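## Task

Move the white king, white pawn and white knight that sit next to the board onto C1, C2 and C4 respectively, using the labels along the board edge. All other squares must keep their starting contents. Every piece on the board must finish standing upright and entirely within its square, and must stay there without the robot holding it.

## Robot and tools

ROBOT AND FRAME
Two six-joint arms, left_arm and right_arm, each with a two-pad parallel gripper. All poses share one frame: origin on the table surface midway between the arms, +x out over the table, +z up, and left_arm on the +y side. The names left/right do not refer to image sides. Reported hand positions can be slightly wrong, more so when the arm is stretched far. Cameras: cam_high (896x504), cam_left_wrist (616x616), cam_right_wrist (616x616).

GRIPPER GEOMETRY
The fingers point along the gripper's +z axis and close along its x axis. end_effector_position is the midpoint between the pads; fingertips extend 17.5 mm past it. A flat block juts roughly 9 cm from the last joint's axis toward the gripper's -y and rotates with it. Turning only the last joint moves the pad midpoint around a 25 mm radius circle.

execute_actions
Argument actions is a list holding zero or one item; optional pictures (boolean) toggles images (they come by default).
- Empty list: no command, just returns the state.
- Motion: {"rows": [...], "steps": n}, 1 to 15 rows, steps 1 to 15 (default 15), each step 1/30 s. Row k is used on step k; if rows run out the last one repeats.
- Wait: {"steps": n} with no rows, n up to 300; it counts from the previous result and includes your writing time.
A rejected call sends nothing.

ROW LAYOUT
Every row has 18 numbers, both arms always present: left_arm's 6 joint targets, then its gripper position, force_limit, speed; then the same 9 for right_arm. Joint values are absolute target angles in radians, in the order shown in Joint positions: shoulder pan, shoulder lift, elbow, wrist 1, wrist 2, wrist 3. Stated ranges: elbow -3.142 to 3.142, all others -6.283 to 6.283; true ends may differ by up to 0.010. A target beyond an end by over 0.010 rad, and farther out than the current angle, gets the call refused; a target only slightly past a real end is clipped there and the result may note "joint sent to its limit" (possibly referring to an earlier, still running action). Absence of that note does not prove more travel exists.
Gripper numbers are each in [-1, 1] and absolute. position: +1 fully open (50 mm gap), about -0.65 pads meet, -1 means close until stopped by an object. force_limit per pad: about 20 N at -1, 102 N at 0, 185 N at +1 (actual can exceed by ~17%). speed of gap change: 20 mm/s at -1, 85 at 0, 150 at +1. To leave a gripper unchanged, repeat its previous three numbers; a 0 is a real command.

MOTION BEHAVIOUR
Commands are smoothed, lagging about 0.15 s. Each step, a joint's target is held within a lead of its measured angle: 0.292 rad for pan and lift, 0.365 for elbow, 0.438 for the three wrists. If targets would move the gripper over 70 mm from where it is, all joints are scaled back. So far moves take several calls. Between calls the arms keep heading to the last row sent, until they have nearly stopped or a step is HELD; after that only a new action moves them further. Fingers already opening or closing finish regardless.

GRIPPING
Send position -1 and keep sending it; a grip is confirmed when object_status is 2. Codes: 0 moving; 1 blocked while opening; 2 blocked while closing; 3 reached target or pads met (nothing held, object slightly wider than the requested gap, or a very thin object). Any new position value resets status to 0 until the fingers settle. Stopped fingers stay put until position changes by at least 0.01 (e.g. -1 to -0.98); only then do new force_limit or speed values apply, so open first to re-grip more gently. If grip force falls sharply or the object slips out, the fingers close again automatically, except when gripping at force_limit -1, where status stays 2 even if the piece is gone. Gripping a fixed object off center lets the grip fade, within a minute at force_limit -1. position_measured is in counts; opening ≈ (250 - position_measured) × 0.202 mm. Expect occasional brief tugs on a held piece.

RESULT LINES
State line per arm: end_effector_position (m), end_effector_quat_wxyz, linear (m/s) and angular (rad/s) velocity. Joint positions and Joint velocities: one block per arm in column order (rad, rad/s). Gripper fields include object_status and position_measured. "joint command not followed": a clearance check altered or blocked joint targets on some steps; gripper parts still ran. HELD marks steps where all or part of your row was not sent. MOTOR HOT appears from 70 °C; at 85 °C an OVER-TEMPERATURE FAULT brakes that arm until it cools (minutes). Holding loads, even while you think, heats motors.

FAULTS AND THINGS TO AVOID
Load limits (N m): pan 287, lift 287, elbow 130, each wrist 48.7; held weight counts. Reaching a load limit, or any external force of 150 N on the arm, tool or held object, halts that arm for 10 s, drops the rest of the call, and lets it yield. Keep the arms from striking or pressing each other. Do not drop, slam or shove pieces hard, topple pieces already on the board, or let anything leave the table. Release pieces so they stand on their own.

zoom_image
Arguments camera (cam_high, cam_left_wrist or cam_right_wrist) and region [x0, y0, x1, y1] in pixels of that camera's most recent full image, top-left origin, at most 504 by 504. Returns a magnified view.

finished_scene
Argument scene: the number of the current scene. Irreversible; ends it, reports whether the goal was met, and gives the next task if any. Ending a reply without any tool call ends all remaining work.

Each tool is called after "Request:" as name([rows], argument=value, ...), one row to a line, values as JSON.

## Session

Request:
execute_actions(actions=[])

Scene clock: 0.00 s of 5200.00 s.
left_arm: end_effector_position=(+0.3788, +0.4949, +0.3222) position_measured=3 object_status=3 end_effector_quat_wxyz=(+0.335, +0.541, +0.758, +0.142) end_effector_velocity=(-0.000, -0.000, -0.001) end_effector_angular_velocity=(+0.002, -0.000, -0.001) | right_arm: end_effector_position=(+0.3586, -0.2945, +0.2508) position_measured=3 object_status=3 end_effector_quat_wxyz=(+0.550, +0.255, -0.634, +0.481) end_effector_velocity=(-0.000, -0.000, +0.000) end_effector_angular_velocity=(+0.000, +0.001, -0.001)
Joint positions: left_arm=[ 1.528 -2.59   2.592 -1.905 -0.89  -1.621] | right_arm=[ 3.67  -1.212  2.06  -0.769 -2.129 -1.193]
Joint velocities: left_arm=[-0.001  0.     0.001 -0.     0.     0.001] | right_arm=[-0.    -0.     0.     0.     0.001 -0.   ]

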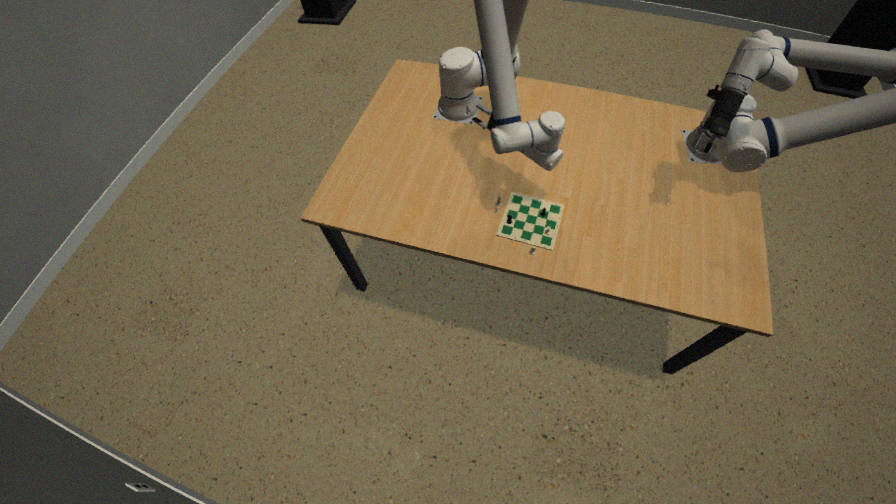

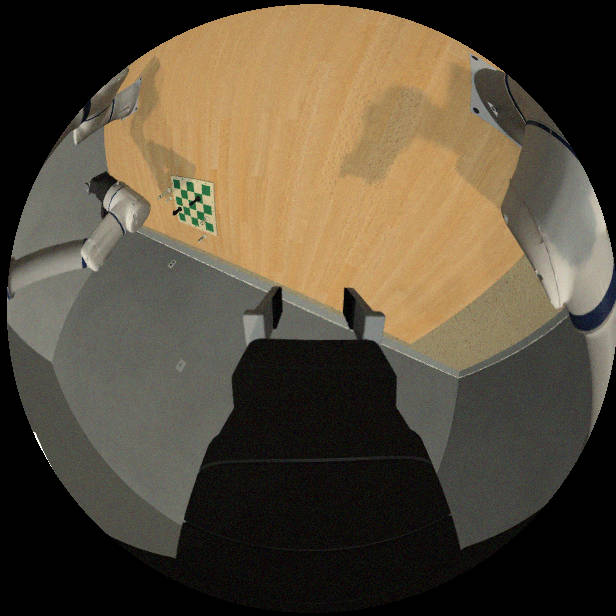

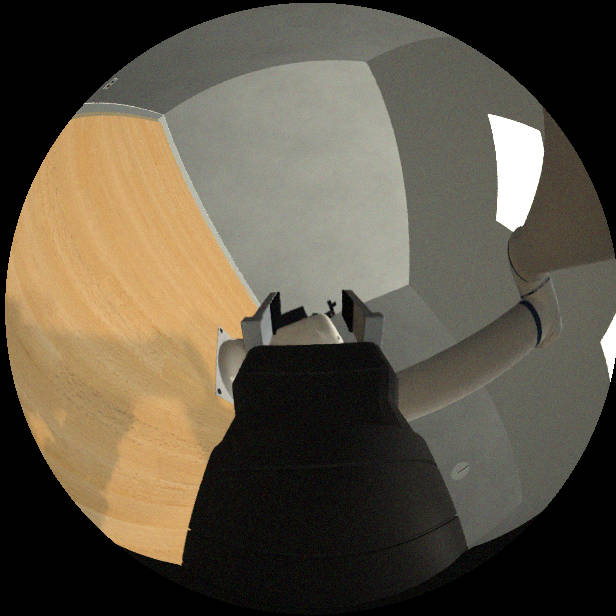

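Request:
execute_actions([
  {"rows":[[1.528,-2.59,2.592,-1.905,-0.89,-1.621,1,0,0,3.4,-1.6,2.038,-2.009,-1.571,-1.193,0.3,-0.5,0]]},
], pictures=false)

Request:
execute_actions([
  {"steps":60},
])

Request:
zoom_image(camera="cam_high", region=[470,170,600,270])

Scene clock: 7.33 s of 5200.00 s.
left_arm: end_effector_position=(+0.3788, +0.4948, +0.3227) position_measured=3 object_status=3 end_effector_quat_wxyz=(+0.336, +0.541, +0.758, +0.142) end_effector_velocity=(-0.000, -0.000, +0.000) end_effector_angular_velocity=(-0.001, -0.000, -0.000) | right_arm: end_effector_position=(+0.4358, -0.2230, +0.2317) position_measured=107 object_status=3 end_effector_quat_wxyz=(-0.283, +0.015, +0.947, -0.150) end_effector_velocity=(+0.335, +0.142, -0.016) end_effector_angular_velocity=(+0.679, -1.296, -0.317)
Joint positions: left_arm=[ 1.528 -2.59   2.592 -1.905 -0.89  -1.621] | right_arm=[ 3.441 -1.531  2.041 -1.435 -1.667 -1.193]
Joint velocities: left_arm=[-0. -0. -0. -0. -0.  0.] | right_arm=[-0.132 -0.225 -0.011 -1.206  0.309 -0.001]
Steps of this call (steps 1 to 90: nothing new was sent; then 3.83 s passed at rest; steps 91 to 105: all 15 steps of this action). Readings (joint positions | what the end effector reports):
91: left_arm=[1.528 -2.590 2.592 -1.905 -0.890 -1.621] | right_arm=[3.669 -1.213 2.060 -0.770 -2.128 -1.193] | left_arm position_measured=3 object_status=3 | right_arm position_measured=7 object_status=0
92: left_arm=[1.528 -2.590 2.592 -1.905 -0.890 -1.621] | right_arm=[3.659 -1.224 2.060 -0.788 -2.109 -1.193] | left_arm position_measured=3 object_status=3 | right_arm position_measured=21 object_status=0
94: left_arm=[1.528 -2.590 2.592 -1.905 -0.890 -1.621] | right_arm=[3.606 -1.282 2.055 -0.875 -2.023 -1.193] | left_arm position_measured=3 object_status=3 | right_arm position_measured=49 object_status=0
98: left_arm=[1.528 -2.590 2.592 -1.905 -0.890 -1.621] | right_arm=[3.496 -1.438 2.045 -1.122 -1.798 -1.193] | left_arm position_measured=3 object_status=3 | right_arm position_measured=103 object_status=0
105: the state above

Scene clock: 9.33 s of 5200.00 s.
left_arm: end_effector_position=(+0.3788, +0.4948, +0.3227) position_measured=3 object_status=3 end_effector_quat_wxyz=(+0.336, +0.541, +0.758, +0.142) end_effector_velocity=(-0.000, -0.001, +0.002) end_effector_angular_velocity=(-0.002, -0.000, -0.001) | right_arm: end_effector_position=(+0.6047, -0.1650, +0.2723) position_measured=107 object_status=3 end_effector_quat_wxyz=(+0.000, +0.053, +0.999, -0.000) end_effector_velocity=(-0.000, +0.000, -0.001) end_effector_angular_velocity=(-0.000, +0.003, +0.000)
Joint positions: left_arm=[ 1.528 -2.59   2.592 -1.905 -0.89  -1.621] | right_arm=[ 3.4   -1.6    2.038 -2.009 -1.571 -1.193]
Joint velocities: left_arm=[-0.001 -0.    -0.002 -0.     0.     0.   ] | right_arm=[0.    0.002 0.001 0.    0.001 0.   ]
Steps of this call (steps 1 to 45: the robot went on to your last target; steps 46 to 60: nothing new was sent). Readings (joint positions | what the end effector reports):
1: left_arm=[1.528 -2.590 2.592 -1.905 -0.890 -1.621] | right_arm=[3.437 -1.538 2.041 -1.476 -1.657 -1.193] | left_arm position_measured=3 object_status=3 | right_arm position_measured=107 object_status=3
2: left_arm=[1.528 -2.590 2.592 -1.905 -0.890 -1.621] | right_arm=[3.433 -1.544 2.041 -1.516 -1.648 -1.193] | left_arm position_measured=3 object_status=3 | right_arm position_measured=107 object_status=3
4: left_arm=[1.528 -2.590 2.592 -1.905 -0.890 -1.621] | right_arm=[3.427 -1.555 2.040 -1.595 -1.634 -1.193] | left_arm position_measured=3 object_status=3 | right_arm position_measured=107 object_status=3
8: left_arm=[1.528 -2.590 2.592 -1.905 -0.890 -1.621] | right_arm=[3.417 -1.572 2.039 -1.751 -1.610 -1.193] | left_arm position_measured=3 object_status=3 | right_arm position_measured=107 object_status=3
60: the state above
All arms were judged still, so your last target was given up. Only a new action makes them travel on or press farther. Fingers that are still opening or closing keep moving.

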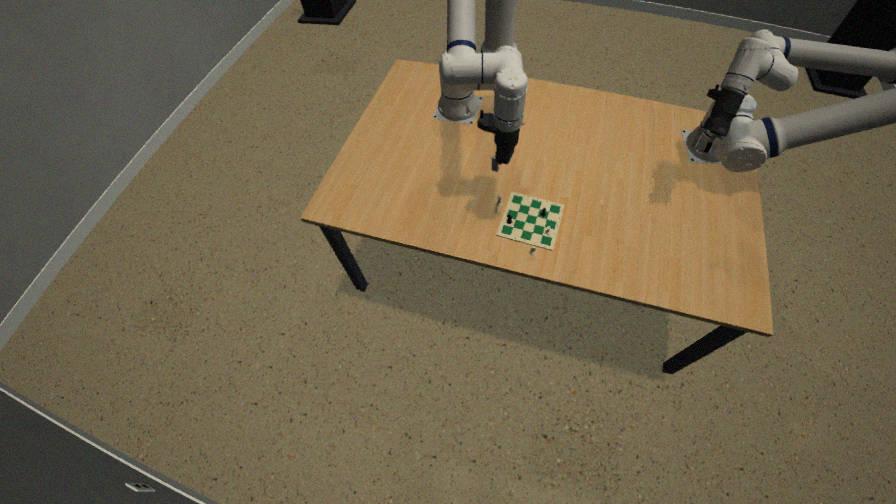

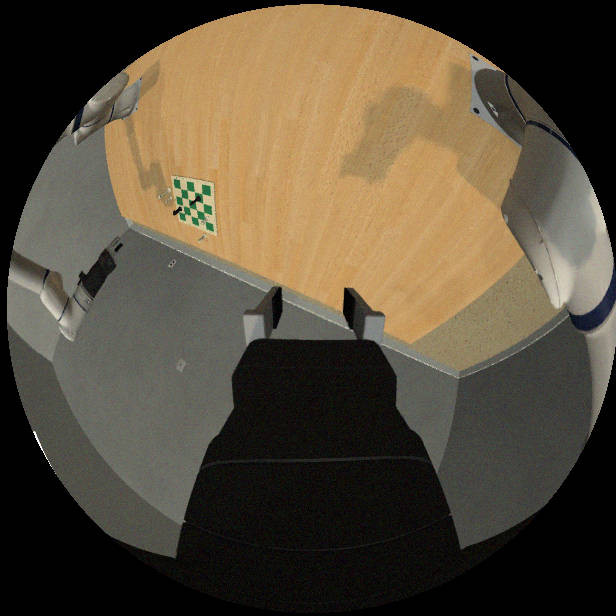

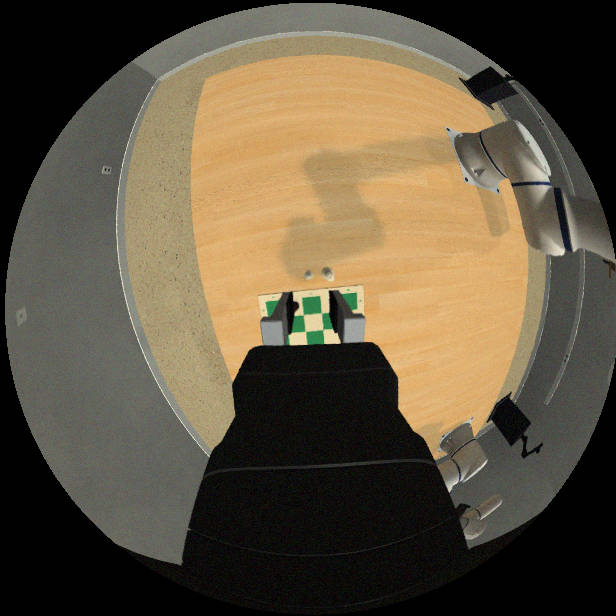

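Region (470, 170, 600, 270) of cam_high's 896x504 image, scaled by 3.877, with more detail than that image has; it fills the top 388 rows of this view, and the rest is white.

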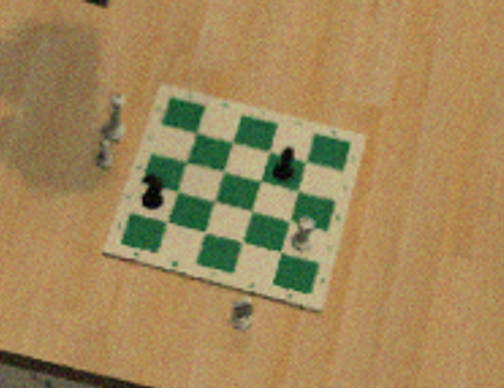

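Request:
execute_actions([
  {"rows":[[1.528,-2.59,2.592,-1.905,-0.89,-1.621,1,0,0,3.4,-1.475,2.163,-2.259,-1.571,1.571,0.3,-0.5,0]]},
], pictures=false)

Request:
execute_actions([
  {"steps":60},
])

Request:
zoom_image(camera="cam_right_wrist", region=[180,100,440,360])

Scene clock: 15.33 s of 5200.00 s.
left_arm: end_effector_position=(+0.3788, +0.4948, +0.3227) position_measured=3 object_status=3 end_effector_quat_wxyz=(+0.336, +0.541, +0.758, +0.142) end_effector_velocity=(-0.000, +0.000, -0.001) end_effector_angular_velocity=(+0.001, +0.000, -0.000) | right_arm: end_effector_position=(+0.5879, -0.1532, +0.1566) position_measured=107 object_status=3 end_effector_quat_wxyz=(+0.000, +0.481, +0.877, +0.000) end_effector_velocity=(-0.037, +0.047, -0.056) end_effector_angular_velocity=(-0.000, +0.001, -2.309)
Joint positions: left_arm=[ 1.528 -2.59   2.592 -1.905 -0.89  -1.621] | right_arm=[ 3.4   -1.483  2.155 -2.244 -1.571 -0.296]
Joint velocities: left_arm=[ 0.    -0.     0.001  0.    -0.     0.001] | right_arm=[ 0.     0.058  0.06  -0.117 -0.001  2.309]
Steps of this call (steps 1 to 90: nothing new was sent; then 2.50 s passed at rest; steps 91 to 105: all 15 steps of this action). Readings (joint positions | what the end effector reports):
91: left_arm=[1.528 -2.590 2.592 -1.905 -0.890 -1.621] | right_arm=[3.400 -1.600 2.038 -2.009 -1.571 -1.192] | left_arm position_measured=3 object_status=3 | right_arm position_measured=107 object_status=3
92: left_arm=[1.528 -2.590 2.592 -1.905 -0.890 -1.621] | right_arm=[3.400 -1.596 2.042 -2.020 -1.571 -1.174] | left_arm position_measured=3 object_status=3 | right_arm position_measured=107 object_status=3
94: left_arm=[1.528 -2.590 2.592 -1.905 -0.890 -1.621] | right_arm=[3.400 -1.572 2.066 -2.066 -1.571 -1.091] | left_arm position_measured=3 object_status=3 | right_arm position_measured=107 object_status=3
98: left_arm=[1.528 -2.590 2.592 -1.905 -0.890 -1.621] | right_arm=[3.400 -1.522 2.116 -2.166 -1.571 -0.845] | left_arm position_measured=3 object_status=3 | right_arm position_measured=107 object_status=3
105: the state above

Scene clock: 17.33 s of 5200.00 s.
left_arm: end_effector_position=(+0.3788, +0.4948, +0.3227) position_measured=3 object_status=3 end_effector_quat_wxyz=(+0.336, +0.541, +0.758, +0.142) end_effector_velocity=(-0.000, -0.000, -0.001) end_effector_angular_velocity=(+0.003, +0.000, -0.002) | right_arm: end_effector_position=(+0.6014, -0.1159, +0.1493) position_measured=107 object_status=3 end_effector_quat_wxyz=(+0.000, +0.991, +0.136, +0.000) end_effector_velocity=(-0.000, -0.000, -0.001) end_effector_angular_velocity=(-0.001, +0.001, -0.000)
Joint positions: left_arm=[ 1.528 -2.59   2.592 -1.905 -0.89  -1.621] | right_arm=[ 3.4   -1.475  2.163 -2.259 -1.571  1.571]
Joint velocities: left_arm=[-0.001  0.     0.001  0.    -0.     0.002] | right_arm=[ 0.     0.001  0.     0.    -0.     0.   ]
Steps of this call (steps 1 to 60: the robot went on to your last target). Readings (joint positions | what the end effector reports):
1: left_arm=[1.528 -2.590 2.592 -1.905 -0.890 -1.621] | right_arm=[3.400 -1.481 2.157 -2.247 -1.571 -0.217] | left_arm position_measured=3 object_status=3 | right_arm position_measured=107 object_status=3
2: left_arm=[1.528 -2.590 2.592 -1.905 -0.890 -1.621] | right_arm=[3.400 -1.480 2.158 -2.250 -1.571 -0.139] | left_arm position_measured=3 object_status=3 | right_arm position_measured=107 object_status=3
4: left_arm=[1.528 -2.590 2.592 -1.905 -0.890 -1.621] | right_arm=[3.400 -1.478 2.160 -2.254 -1.571 0.019] | left_arm position_measured=3 object_status=3 | right_arm position_measured=107 object_status=3
8: left_arm=[1.528 -2.590 2.592 -1.905 -0.890 -1.621] | right_arm=[3.400 -1.476 2.162 -2.257 -1.571 0.333] | left_arm position_measured=3 object_status=3 | right_arm position_measured=107 object_status=3
60: the state above
All arms were judged still, so your last target was given up. Only a new action makes them travel on or press farther. Fingers that are still opening or closing keep moving.

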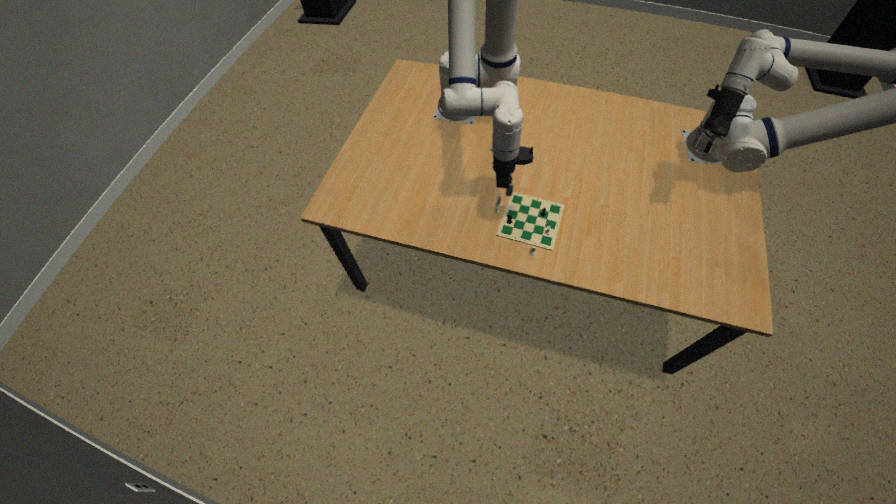

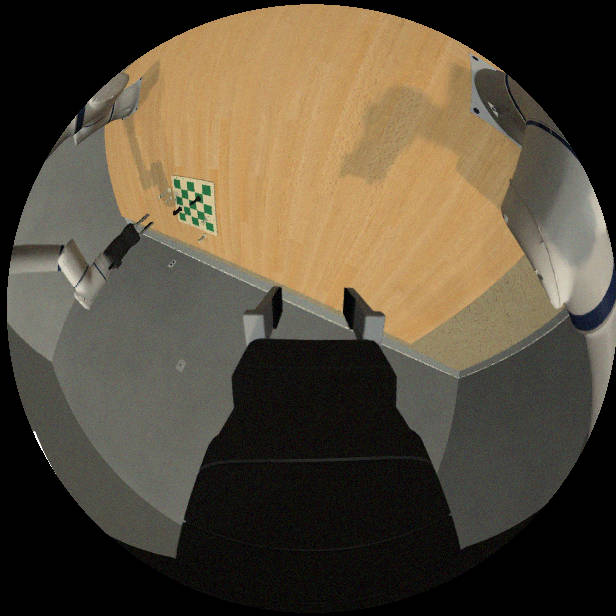

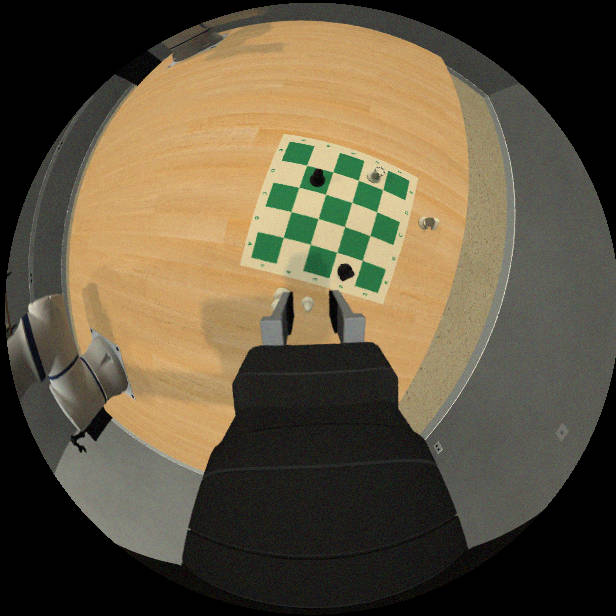

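Region (180, 100, 440, 360) of cam_right_wrist's 616x616 image, scaled by 1.938, with more detail than that image has.

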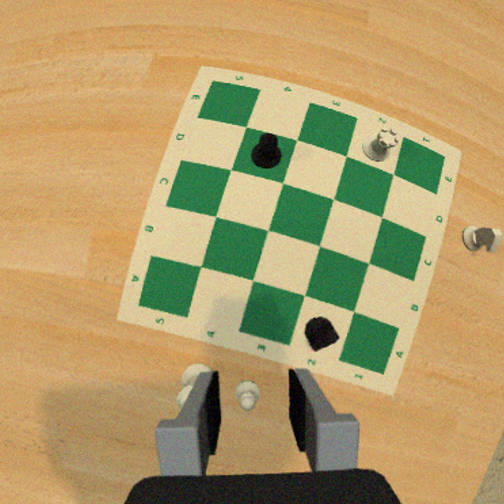

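Request:
execute_actions([
  {"rows":[[1.528,-2.59,2.592,-1.905,-0.89,-1.621,1,0,0,3.334,-1.4174,2.2364,-2.39,-1.571,1.571,0.3,-0.5,0]]},
], pictures=false)

Request:
execute_actions([
  {"steps":15},
])

Request:
zoom_image(camera="cam_right_wrist", region=[180,100,440,360])

Scene clock: 27.13 s of 5200.00 s.
left_arm: end_effector_position=(+0.3788, +0.4948, +0.3227) position_measured=3 object_status=3 end_effector_quat_wxyz=(+0.336, +0.541, +0.758, +0.142) end_effector_velocity=(-0.000, -0.001, -0.000) end_effector_angular_velocity=(-0.001, +0.000, -0.001) | right_arm: end_effector_position=(+0.6084, -0.1544, +0.0921) position_measured=107 object_status=3 end_effector_quat_wxyz=(+0.000, +0.995, +0.104, +0.000) end_effector_velocity=(+0.000, -0.009, -0.014) end_effector_angular_velocity=(-0.000, +0.002, -0.015)
Joint positions: left_arm=[ 1.528 -2.59   2.592 -1.905 -0.89  -1.621] | right_arm=[ 3.336 -1.419  2.234 -2.386 -1.571  1.571]
Joint velocities: left_arm=[-0.002  0.     0.    -0.001 -0.    -0.001] | right_arm=[-0.015  0.015  0.017 -0.03   0.     0.   ]
Steps of this call (steps 1 to 90: nothing new was sent; then 6.30 s passed at rest; steps 91 to 105: all 15 steps of this action). Readings (joint positions | what the end effector reports):
91: left_arm=[1.528 -2.590 2.592 -1.905 -0.890 -1.621] | right_arm=[3.400 -1.475 2.163 -2.260 -1.571 1.571] | left_arm position_measured=3 object_status=3 | right_arm position_measured=107 object_status=3
92: left_arm=[1.528 -2.590 2.592 -1.905 -0.890 -1.621] | right_arm=[3.392 -1.468 2.172 -2.277 -1.571 1.571] | left_arm position_measured=3 object_status=3 | right_arm position_measured=107 object_status=3
94: left_arm=[1.528 -2.590 2.592 -1.905 -0.890 -1.621] | right_arm=[3.368 -1.446 2.200 -2.322 -1.571 1.571] | left_arm position_measured=3 object_status=3 | right_arm position_measured=107 object_status=3
98: left_arm=[1.528 -2.590 2.592 -1.905 -0.890 -1.621] | right_arm=[3.346 -1.428 2.223 -2.366 -1.571 1.571] | left_arm position_measured=3 object_status=3 | right_arm position_measured=107 object_status=3
105: the state above

Scene clock: 27.63 s of 5200.00 s.
left_arm: end_effector_position=(+0.3788, +0.4948, +0.3227) position_measured=3 object_status=3 end_effector_quat_wxyz=(+0.336, +0.541, +0.758, +0.142) end_effector_velocity=(-0.000, +0.000, +0.000) end_effector_angular_velocity=(-0.002, +0.000, +0.001) | right_arm: end_effector_position=(+0.6084, -0.1556, +0.0904) position_measured=107 object_status=3 end_effector_quat_wxyz=(+0.000, +0.995, +0.103, +0.000) end_effector_velocity=(+0.000, -0.000, -0.000) end_effector_angular_velocity=(-0.000, -0.000, -0.000)
Joint positions: left_arm=[ 1.528 -2.59   2.592 -1.905 -0.89  -1.621] | right_arm=[ 3.334 -1.417  2.236 -2.39  -1.571  1.571]
Joint velocities: left_arm=[ 0.001 -0.001 -0.    -0.    -0.001 -0.001] | right_arm=[-0.     0.     0.    -0.001 -0.    -0.   ]
Steps of this call (steps 1 to 15: the robot went on to your last target). Readings (joint positions | what the end effector reports):
1: left_arm=[1.528 -2.590 2.592 -1.905 -0.890 -1.621] | right_arm=[3.336 -1.419 2.235 -2.387 -1.571 1.571] | left_arm position_measured=3 object_status=3 | right_arm position_measured=107 object_status=3
2: left_arm=[1.528 -2.590 2.592 -1.905 -0.890 -1.621] | right_arm=[3.335 -1.418 2.235 -2.388 -1.571 1.571] | left_arm position_measured=3 object_status=3 | right_arm position_measured=107 object_status=3
4: left_arm=[1.528 -2.590 2.592 -1.905 -0.890 -1.621] | right_arm=[3.335 -1.418 2.236 -2.389 -1.571 1.571] | left_arm position_measured=3 object_status=3 | right_arm position_measured=107 object_status=3
8: left_arm=[1.528 -2.590 2.592 -1.905 -0.890 -1.621] | right_arm=[3.334 -1.418 2.236 -2.390 -1.571 1.571] | left_arm position_measured=3 object_status=3 | right_arm position_measured=107 object_status=3
15: the state above
All arms were judged still, so your last target was given up. Only a new action makes them travel on or press farther. Fingers that are still opening or closing keep moving.

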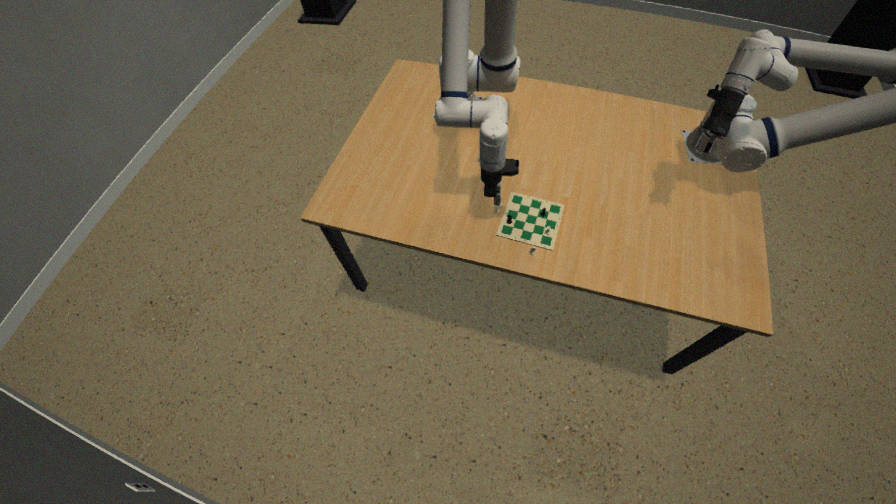

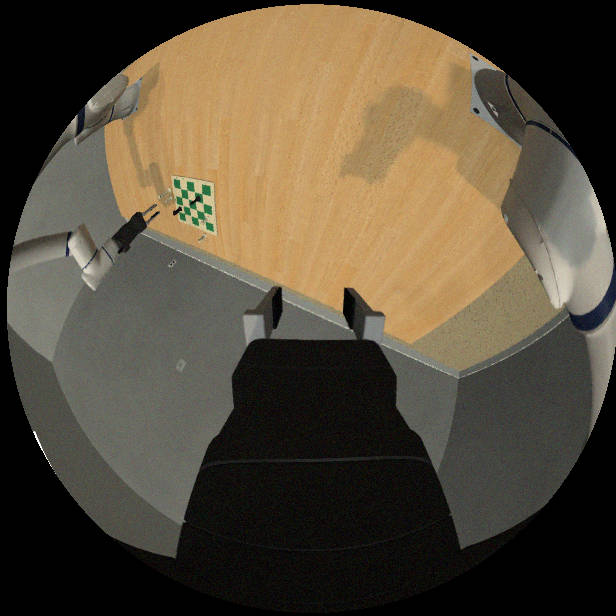

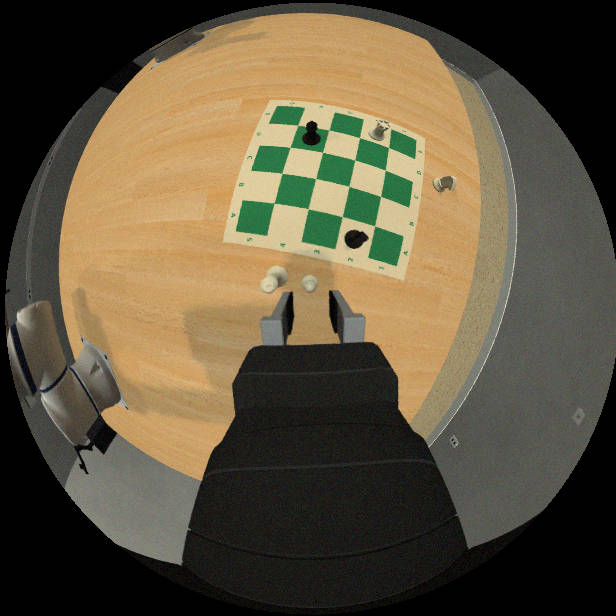

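Region (180, 100, 440, 360) of cam_right_wrist's 616x616 image, scaled by 1.938, with more detail than that image has.

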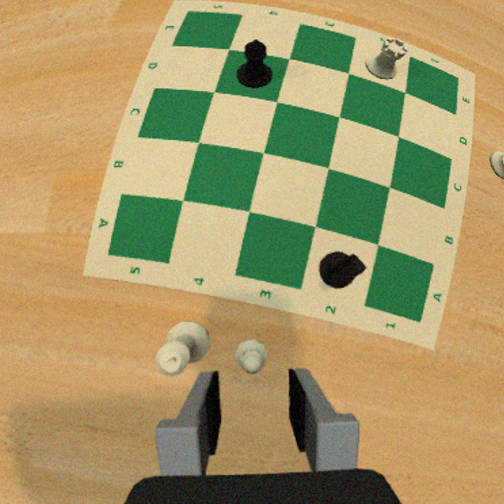

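Request:
execute_actions([
  {"rows":[[1.528,-2.59,2.592,-1.905,-0.89,-1.621,1,0,0,3.338,-1.3453,2.2637,-2.4892,-1.571,1.571,0.2,-0.5,0]]},
])

Request:
zoom_image(camera="cam_right_wrist", region=[180,100,440,360])

Scene clock: 32.90 s of 5200.00 s.
left_arm: end_effector_position=(+0.3788, +0.4948, +0.3227) position_measured=3 object_status=3 end_effector_quat_wxyz=(+0.336, +0.541, +0.758, +0.142) end_effector_velocity=(+0.000, +0.000, +0.000) end_effector_angular_velocity=(-0.001, -0.000, -0.000) | right_arm: end_effector_position=(+0.6074, -0.1534, +0.0467) position_measured=123 object_status=3 end_effector_quat_wxyz=(+0.000, +0.995, +0.105, +0.000) end_effector_velocity=(-0.001, +0.000, -0.010) end_effector_angular_velocity=(-0.001, +0.001, +0.001)
Joint positions: left_arm=[ 1.528 -2.59   2.592 -1.905 -0.89  -1.621] | right_arm=[ 3.338 -1.347  2.263 -2.486 -1.571  1.571]
Joint velocities: left_arm=[ 0.    -0.001  0.    -0.    -0.     0.001] | right_arm=[ 0.001  0.016  0.007 -0.022 -0.    -0.   ]
Steps of this call (steps 1 to 90: nothing new was sent; then 1.77 s passed at rest; steps 91 to 105: all 15 steps of this action). Readings (joint positions | what the end effector reports):
91: left_arm=[1.528 -2.590 2.592 -1.905 -0.890 -1.621] | right_arm=[3.334 -1.417 2.237 -2.390 -1.571 1.571] | left_arm position_measured=3 object_status=3 | right_arm position_measured=111 object_status=0
92: left_arm=[1.528 -2.590 2.592 -1.905 -0.890 -1.621] | right_arm=[3.335 -1.407 2.240 -2.406 -1.571 1.571] | left_arm position_measured=3 object_status=3 | right_arm position_measured=122 object_status=0
94: left_arm=[1.528 -2.590 2.592 -1.905 -0.890 -1.621] | right_arm=[3.336 -1.380 2.251 -2.440 -1.571 1.571] | left_arm position_measured=3 object_status=3 | right_arm position_measured=123 object_status=0
98: left_arm=[1.528 -2.590 2.592 -1.905 -0.890 -1.621] | right_arm=[3.337 -1.358 2.259 -2.472 -1.571 1.571] | left_arm position_measured=3 object_status=3 | right_arm position_measured=123 object_status=0
105: the state above

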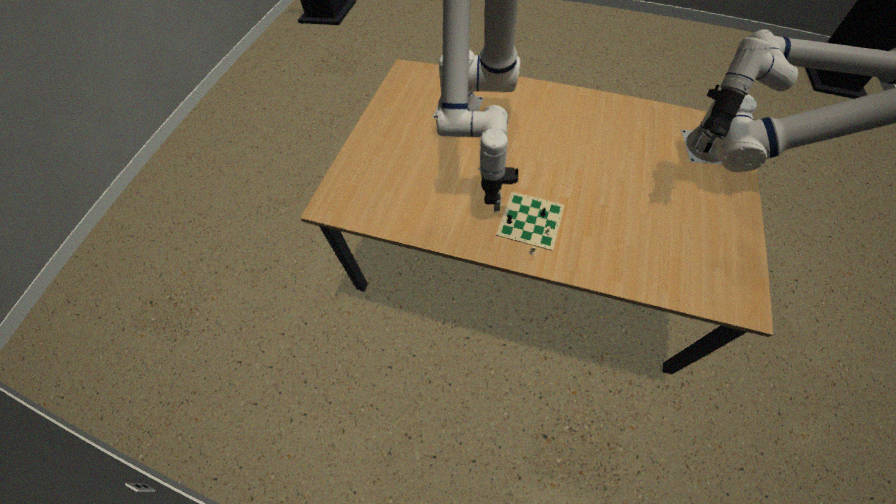

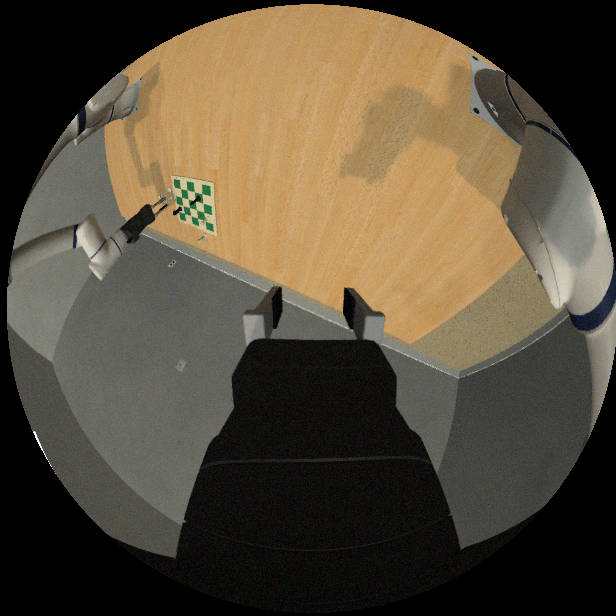

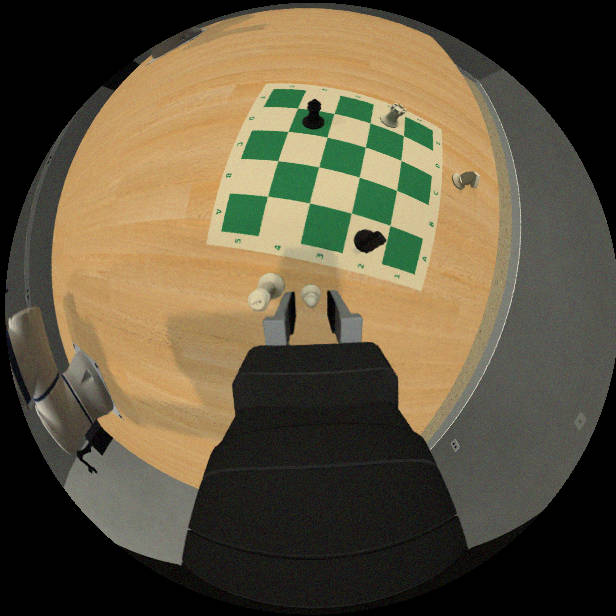

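Region (180, 100, 440, 360) of cam_right_wrist's 616x616 image, scaled by 1.938, with more detail than that image has.

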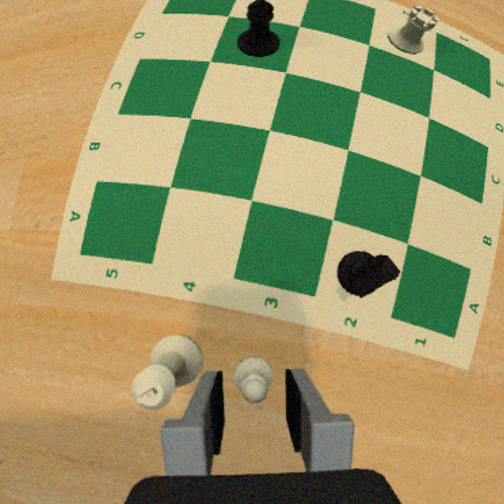

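Request:
execute_actions([
  {"rows":[[1.528,-2.59,2.592,-1.905,-0.89,-1.621,1,0,0,3.338,-1.325,2.270,-2.516,-1.571,1.571,0.1,-0.5,0]]},
], pictures=false)

Request:
execute_actions([
  {"rows":[[1.528,-2.59,2.592,-1.905,-0.89,-1.621,1,0,0,3.338,-1.325,2.270,-2.516,-1.571,1.571,-1,-0.5,0]]},
], pictures=false)

Request:
execute_actions([
  {"rows":[[1.528,-2.59,2.592,-1.905,-0.89,-1.621,1,0,0,3.338,-1.4174,2.2364,-2.39,-1.571,1.571,-1,-0.5,0]]},
])

Scene clock: 38.43 s of 5200.00 s.
left_arm: end_effector_position=(+0.3788, +0.4948, +0.3227) position_measured=3 object_status=3 end_effector_quat_wxyz=(+0.336, +0.541, +0.758, +0.142) end_effector_velocity=(+0.000, +0.000, +0.000) end_effector_angular_velocity=(-0.000, -0.000, +0.000) | right_arm: end_effector_position=(+0.6073, -0.1534, +0.0338) position_measured=138 object_status=3 end_effector_quat_wxyz=(+0.000, +0.994, +0.105, +0.000) end_effector_velocity=(-0.000, -0.000, -0.003) end_effector_angular_velocity=(-0.000, +0.000, +0.000)
Joint positions: left_arm=[ 1.528 -2.59   2.592 -1.905 -0.89  -1.621] | right_arm=[ 3.338 -1.326  2.27  -2.515 -1.571  1.571]
Joint velocities: left_arm=[ 0.001 -0.001 -0.001  0.001 -0.     0.001] | right_arm=[ 0.     0.004  0.002 -0.006 -0.    -0.   ]
Steps of this call (steps 1 to 15: the robot went on to your last target; steps 16 to 90: nothing new was sent; then 2.03 s passed at rest; steps 91 to 105: all 15 steps of this action). Readings (joint positions | what the end effector reports):
91: left_arm=[1.528 -2.590 2.592 -1.905 -0.890 -1.621] | right_arm=[3.338 -1.345 2.264 -2.489 -1.571 1.571] | left_arm position_measured=3 object_status=3 | right_arm position_measured=127 object_status=0
92: left_arm=[1.528 -2.590 2.592 -1.905 -0.890 -1.621] | right_arm=[3.338 -1.342 2.265 -2.494 -1.571 1.571] | left_arm position_measured=3 object_status=3 | right_arm position_measured=137 object_status=0
94: left_arm=[1.528 -2.590 2.592 -1.905 -0.890 -1.621] | right_arm=[3.338 -1.335 2.267 -2.503 -1.571 1.571] | left_arm position_measured=3 object_status=3 | right_arm position_measured=138 object_status=0
98: left_arm=[1.528 -2.590 2.592 -1.905 -0.890 -1.621] | right_arm=[3.338 -1.328 2.269 -2.511 -1.571 1.571] | left_arm position_measured=3 object_status=3 | right_arm position_measured=138 object_status=0
105: the state above

Scene clock: 38.93 s of 5200.00 s.
left_arm: end_effector_position=(+0.3788, +0.4948, +0.3227) position_measured=3 object_status=3 end_effector_quat_wxyz=(+0.336, +0.541, +0.758, +0.142) end_effector_velocity=(-0.000, +0.000, -0.002) end_effector_angular_velocity=(+0.003, +0.001, +0.001) | right_arm: end_effector_position=(+0.6073, -0.1534, +0.0335) position_measured=207 object_status=2 end_effector_quat_wxyz=(+0.000, +0.994, +0.105, +0.000) end_effector_velocity=(+0.000, -0.000, +0.001) end_effector_angular_velocity=(+0.000, -0.002, +0.000)
Joint positions: left_arm=[ 1.528 -2.59   2.592 -1.905 -0.89  -1.621] | right_arm=[ 3.338 -1.325  2.27  -2.516 -1.571  1.571]
Joint velocities: left_arm=[ 0.     0.001  0.003  0.     0.    -0.002] | right_arm=[ 0.    -0.002  0.    -0.    -0.    -0.   ]
Steps of this call (steps 1 to 15: all 15 steps of this action). Readings (joint positions | what the end effector reports):
1: left_arm=[1.528 -2.590 2.592 -1.905 -0.890 -1.621] | right_arm=[3.338 -1.325 2.270 -2.515 -1.571 1.571] | left_arm position_measured=3 object_status=3 | right_arm position_measured=142 object_status=0
2: left_arm=[1.528 -2.590 2.592 -1.905 -0.890 -1.621] | right_arm=[3.338 -1.325 2.270 -2.516 -1.571 1.571] | left_arm position_measured=3 object_status=3 | right_arm position_measured=156 object_status=0
4: left_arm=[1.528 -2.590 2.592 -1.905 -0.890 -1.621] | right_arm=[3.338 -1.325 2.270 -2.516 -1.571 1.571] | left_arm position_measured=3 object_status=3 | right_arm position_measured=184 object_status=0
8: left_arm=[1.528 -2.590 2.592 -1.905 -0.890 -1.621] | right_arm=[3.338 -1.325 2.270 -2.516 -1.571 1.571] | left_arm position_measured=3 object_status=3 | right_arm position_measured=207 object_status=0
15: the state above

Scene clock: 39.43 s of 5200.00 s.
left_arm: end_effector_position=(+0.3788, +0.4948, +0.3227) position_measured=3 object_status=3 end_effector_quat_wxyz=(+0.336, +0.541, +0.758, +0.142) end_effector_velocity=(-0.000, -0.000, +0.001) end_effector_angular_velocity=(-0.001, -0.000, -0.001) | right_arm: end_effector_position=(+0.6072, -0.1534, +0.0886) position_measured=207 object_status=2 end_effector_quat_wxyz=(+0.000, +0.994, +0.105, +0.000) end_effector_velocity=(-0.001, -0.000, +0.012) end_effector_angular_velocity=(-0.000, +0.002, +0.000)
Joint positions: left_arm=[ 1.528 -2.59   2.592 -1.905 -0.89  -1.621] | right_arm=[ 3.338 -1.415  2.237 -2.394 -1.571  1.571]
Joint velocities: left_arm=[ 0.    -0.    -0.001 -0.    -0.     0.001] | right_arm=[ 0.    -0.02  -0.007  0.029  0.    -0.   ]
Steps of this call (steps 1 to 15: all 15 steps of this action). Readings (joint positions | what the end effector reports):
1: left_arm=[1.528 -2.590 2.592 -1.905 -0.890 -1.621] | right_arm=[3.338 -1.325 2.270 -2.516 -1.571 1.571] | left_arm position_measured=3 object_status=3 | right_arm position_measured=207 object_status=2
2: left_arm=[1.528 -2.590 2.592 -1.905 -0.890 -1.621] | right_arm=[3.338 -1.336 2.267 -2.500 -1.571 1.571] | left_arm position_measured=3 object_status=3 | right_arm position_measured=207 object_status=2
4: left_arm=[1.528 -2.590 2.592 -1.905 -0.890 -1.621] | right_arm=[3.338 -1.370 2.253 -2.455 -1.571 1.571] | left_arm position_measured=3 object_status=3 | right_arm position_measured=207 object_status=2
8: left_arm=[1.528 -2.590 2.592 -1.905 -0.890 -1.621] | right_arm=[3.338 -1.401 2.243 -2.413 -1.571 1.571] | left_arm position_measured=3 object_status=3 | right_arm position_measured=207 object_status=2
15: the state above

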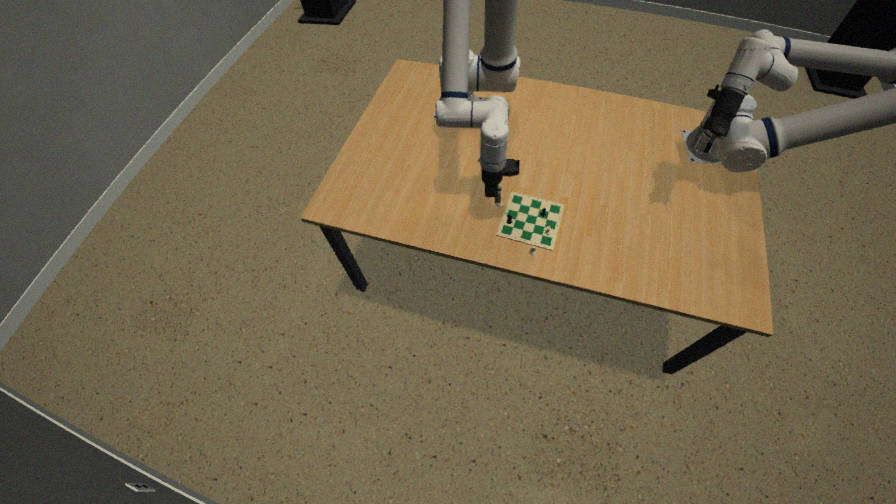

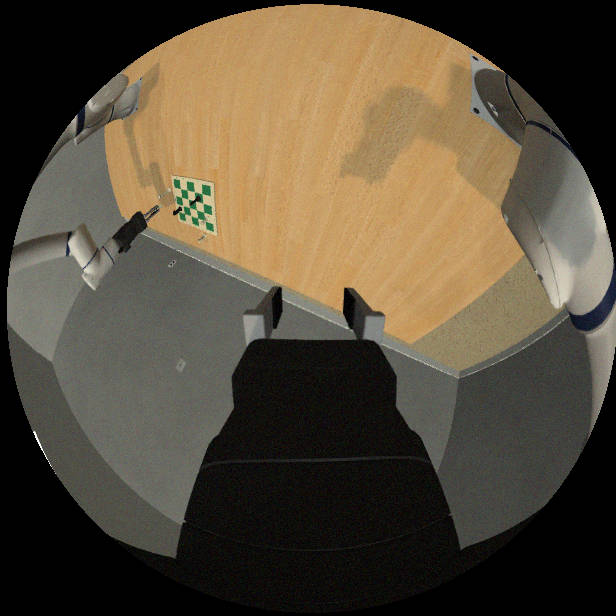

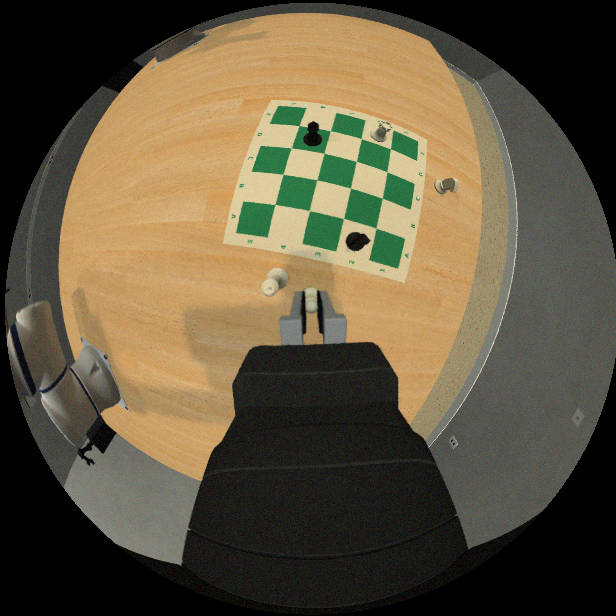

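Request:
execute_actions([
  {"rows":[[1.528,-2.59,2.592,-1.905,-0.89,-1.621,1,0,0,3.529,-1.2509,2.0108,-2.3307,-1.571,1.571,-1,-0.5,0]]},
], pictures=false)

Request:
execute_actions([
  {"rows":[[1.528,-2.59,2.592,-1.905,-0.89,-1.621,1,0,0,3.529,-1.1924,2.0344,-2.4128,-1.571,1.571,-1,-0.5,0]]},
])

Request:
zoom_image(camera="cam_right_wrist", region=[200,160,460,360])

Scene clock: 43.73 s of 5200.00 s.
left_arm: end_effector_position=(+0.3788, +0.4948, +0.3227) position_measured=3 object_status=3 end_effector_quat_wxyz=(+0.336, +0.541, +0.758, +0.142) end_effector_velocity=(+0.000, -0.000, +0.001) end_effector_angular_velocity=(-0.000, -0.000, -0.001) | right_arm: end_effector_position=(+0.6475, -0.0193, +0.0907) position_measured=207 object_status=2 end_effector_quat_wxyz=(+0.000, +0.981, +0.192, -0.000) end_effector_velocity=(+0.014, +0.090, -0.004) end_effector_angular_velocity=(+0.000, +0.001, +0.109)
Joint positions: left_arm=[ 1.528 -2.59   2.592 -1.905 -0.89  -1.621] | right_arm=[ 3.515 -1.263  2.028 -2.335 -1.571  1.571]
Joint velocities: left_arm=[-0.    -0.    -0.    -0.001  0.     0.001] | right_arm=[ 0.109  0.096 -0.129  0.034  0.     0.   ]
Steps of this call (steps 1 to 15: the robot went on to your last target; steps 16 to 110: nothing new was sent; then 0.13 s passed at rest; steps 111 to 125: all 15 steps of this action). Readings (joint positions | what the end effector reports):
111: left_arm=[1.528 -2.590 2.592 -1.905 -0.890 -1.621] | right_arm=[3.338 -1.417 2.236 -2.390 -1.571 1.571] | left_arm position_measured=3 object_status=3 | right_arm position_measured=207 object_status=2
112: left_arm=[1.528 -2.590 2.592 -1.905 -0.890 -1.621] | right_arm=[3.349 -1.408 2.224 -2.386 -1.571 1.571] | left_arm position_measured=3 object_status=3 | right_arm position_measured=207 object_status=2
114: left_arm=[1.528 -2.590 2.592 -1.905 -0.890 -1.621] | right_arm=[3.384 -1.377 2.182 -2.376 -1.571 1.571] | left_arm position_measured=3 object_status=3 | right_arm position_measured=207 object_status=2
118: left_arm=[1.528 -2.590 2.592 -1.905 -0.890 -1.621] | right_arm=[3.447 -1.323 2.108 -2.356 -1.571 1.571] | left_arm position_measured=3 object_status=3 | right_arm position_measured=207 object_status=2
125: the state above

Scene clock: 44.23 s of 5200.00 s.
left_arm: end_effector_position=(+0.3788, +0.4948, +0.3227) position_measured=3 object_status=3 end_effector_quat_wxyz=(+0.336, +0.541, +0.758, +0.142) end_effector_velocity=(-0.000, +0.000, -0.002) end_effector_angular_velocity=(+0.002, +0.001, +0.000) | right_arm: end_effector_position=(+0.6494, -0.0076, +0.0465) position_measured=207 object_status=2 end_effector_quat_wxyz=(+0.000, +0.980, +0.199, +0.000) end_effector_velocity=(+0.000, +0.002, -0.010) end_effector_angular_velocity=(+0.000, -0.000, +0.003)
Joint positions: left_arm=[ 1.528 -2.59   2.592 -1.905 -0.89  -1.621] | right_arm=[ 3.529 -1.194  2.034 -2.411 -1.571  1.571]
Joint velocities: left_arm=[-0.     0.001  0.002  0.    -0.    -0.   ] | right_arm=[ 0.002  0.015  0.002 -0.017  0.    -0.   ]
Steps of this call (steps 1 to 15: all 15 steps of this action). Readings (joint positions | what the end effector reports):
1: left_arm=[1.528 -2.590 2.592 -1.905 -0.890 -1.621] | right_arm=[3.518 -1.260 2.024 -2.334 -1.571 1.571] | left_arm position_measured=3 object_status=3 | right_arm position_measured=207 object_status=2
2: left_arm=[1.528 -2.590 2.592 -1.905 -0.890 -1.621] | right_arm=[3.521 -1.249 2.024 -2.348 -1.571 1.571] | left_arm position_measured=3 object_status=3 | right_arm position_measured=207 object_status=2
4: left_arm=[1.528 -2.590 2.592 -1.905 -0.890 -1.621] | right_arm=[3.524 -1.225 2.029 -2.374 -1.571 1.571] | left_arm position_measured=3 object_status=3 | right_arm position_measured=207 object_status=2
8: left_arm=[1.528 -2.590 2.592 -1.905 -0.890 -1.621] | right_arm=[3.527 -1.204 2.032 -2.399 -1.571 1.571] | left_arm position_measured=3 object_status=3 | right_arm position_measured=207 object_status=2
15: the state above

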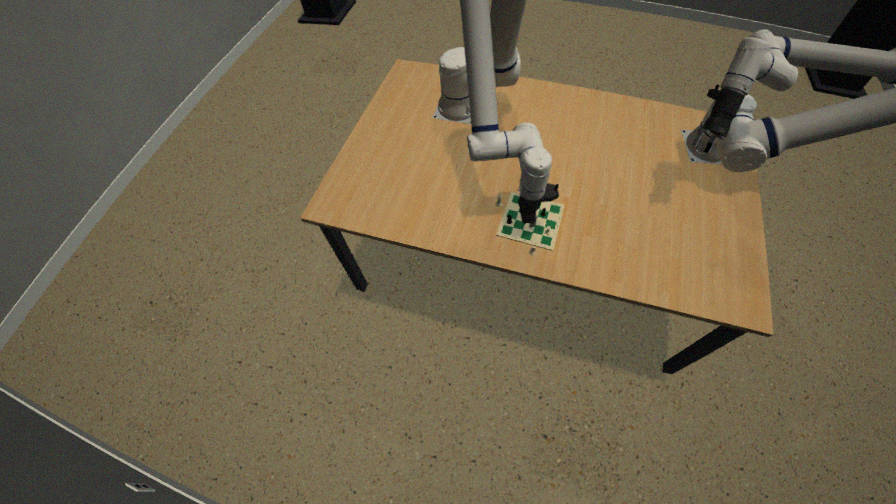

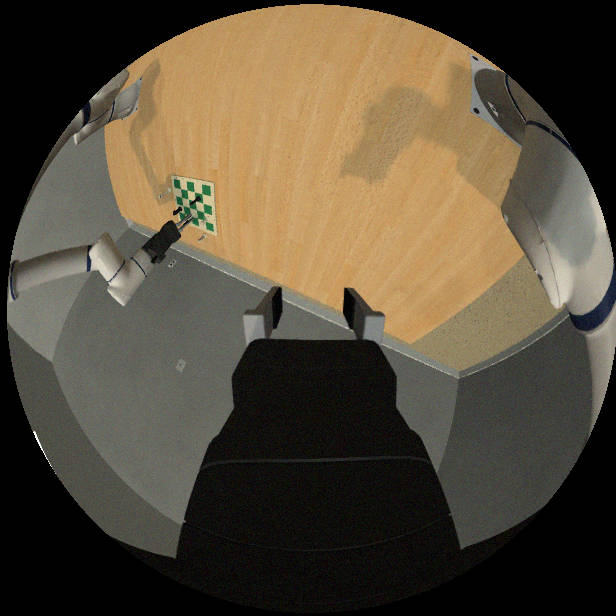

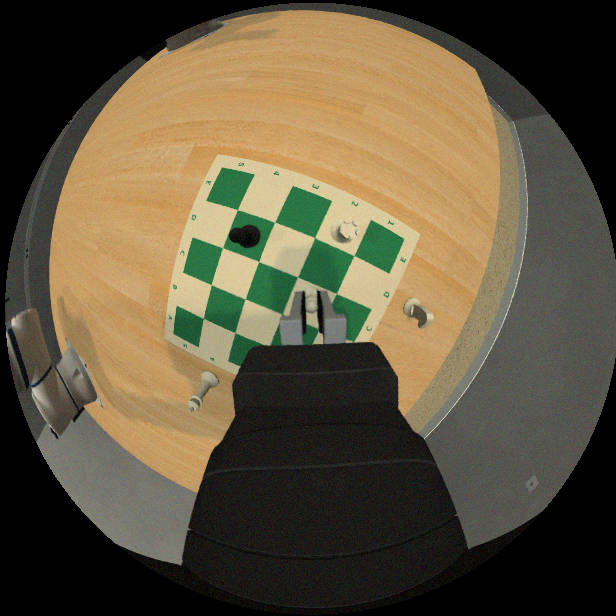

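Region (200, 160, 460, 360) of cam_right_wrist's 616x616 image, scaled by 1.938, with more detail than that image has; it fills the top 388 rows of this view, and the rest is white.

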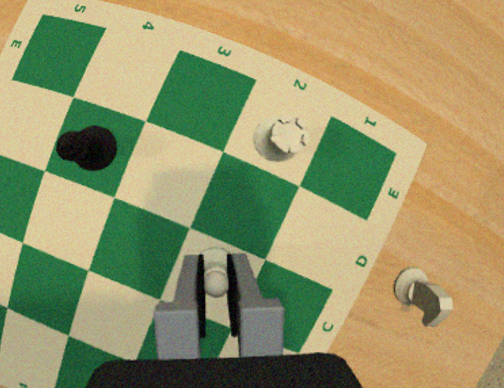

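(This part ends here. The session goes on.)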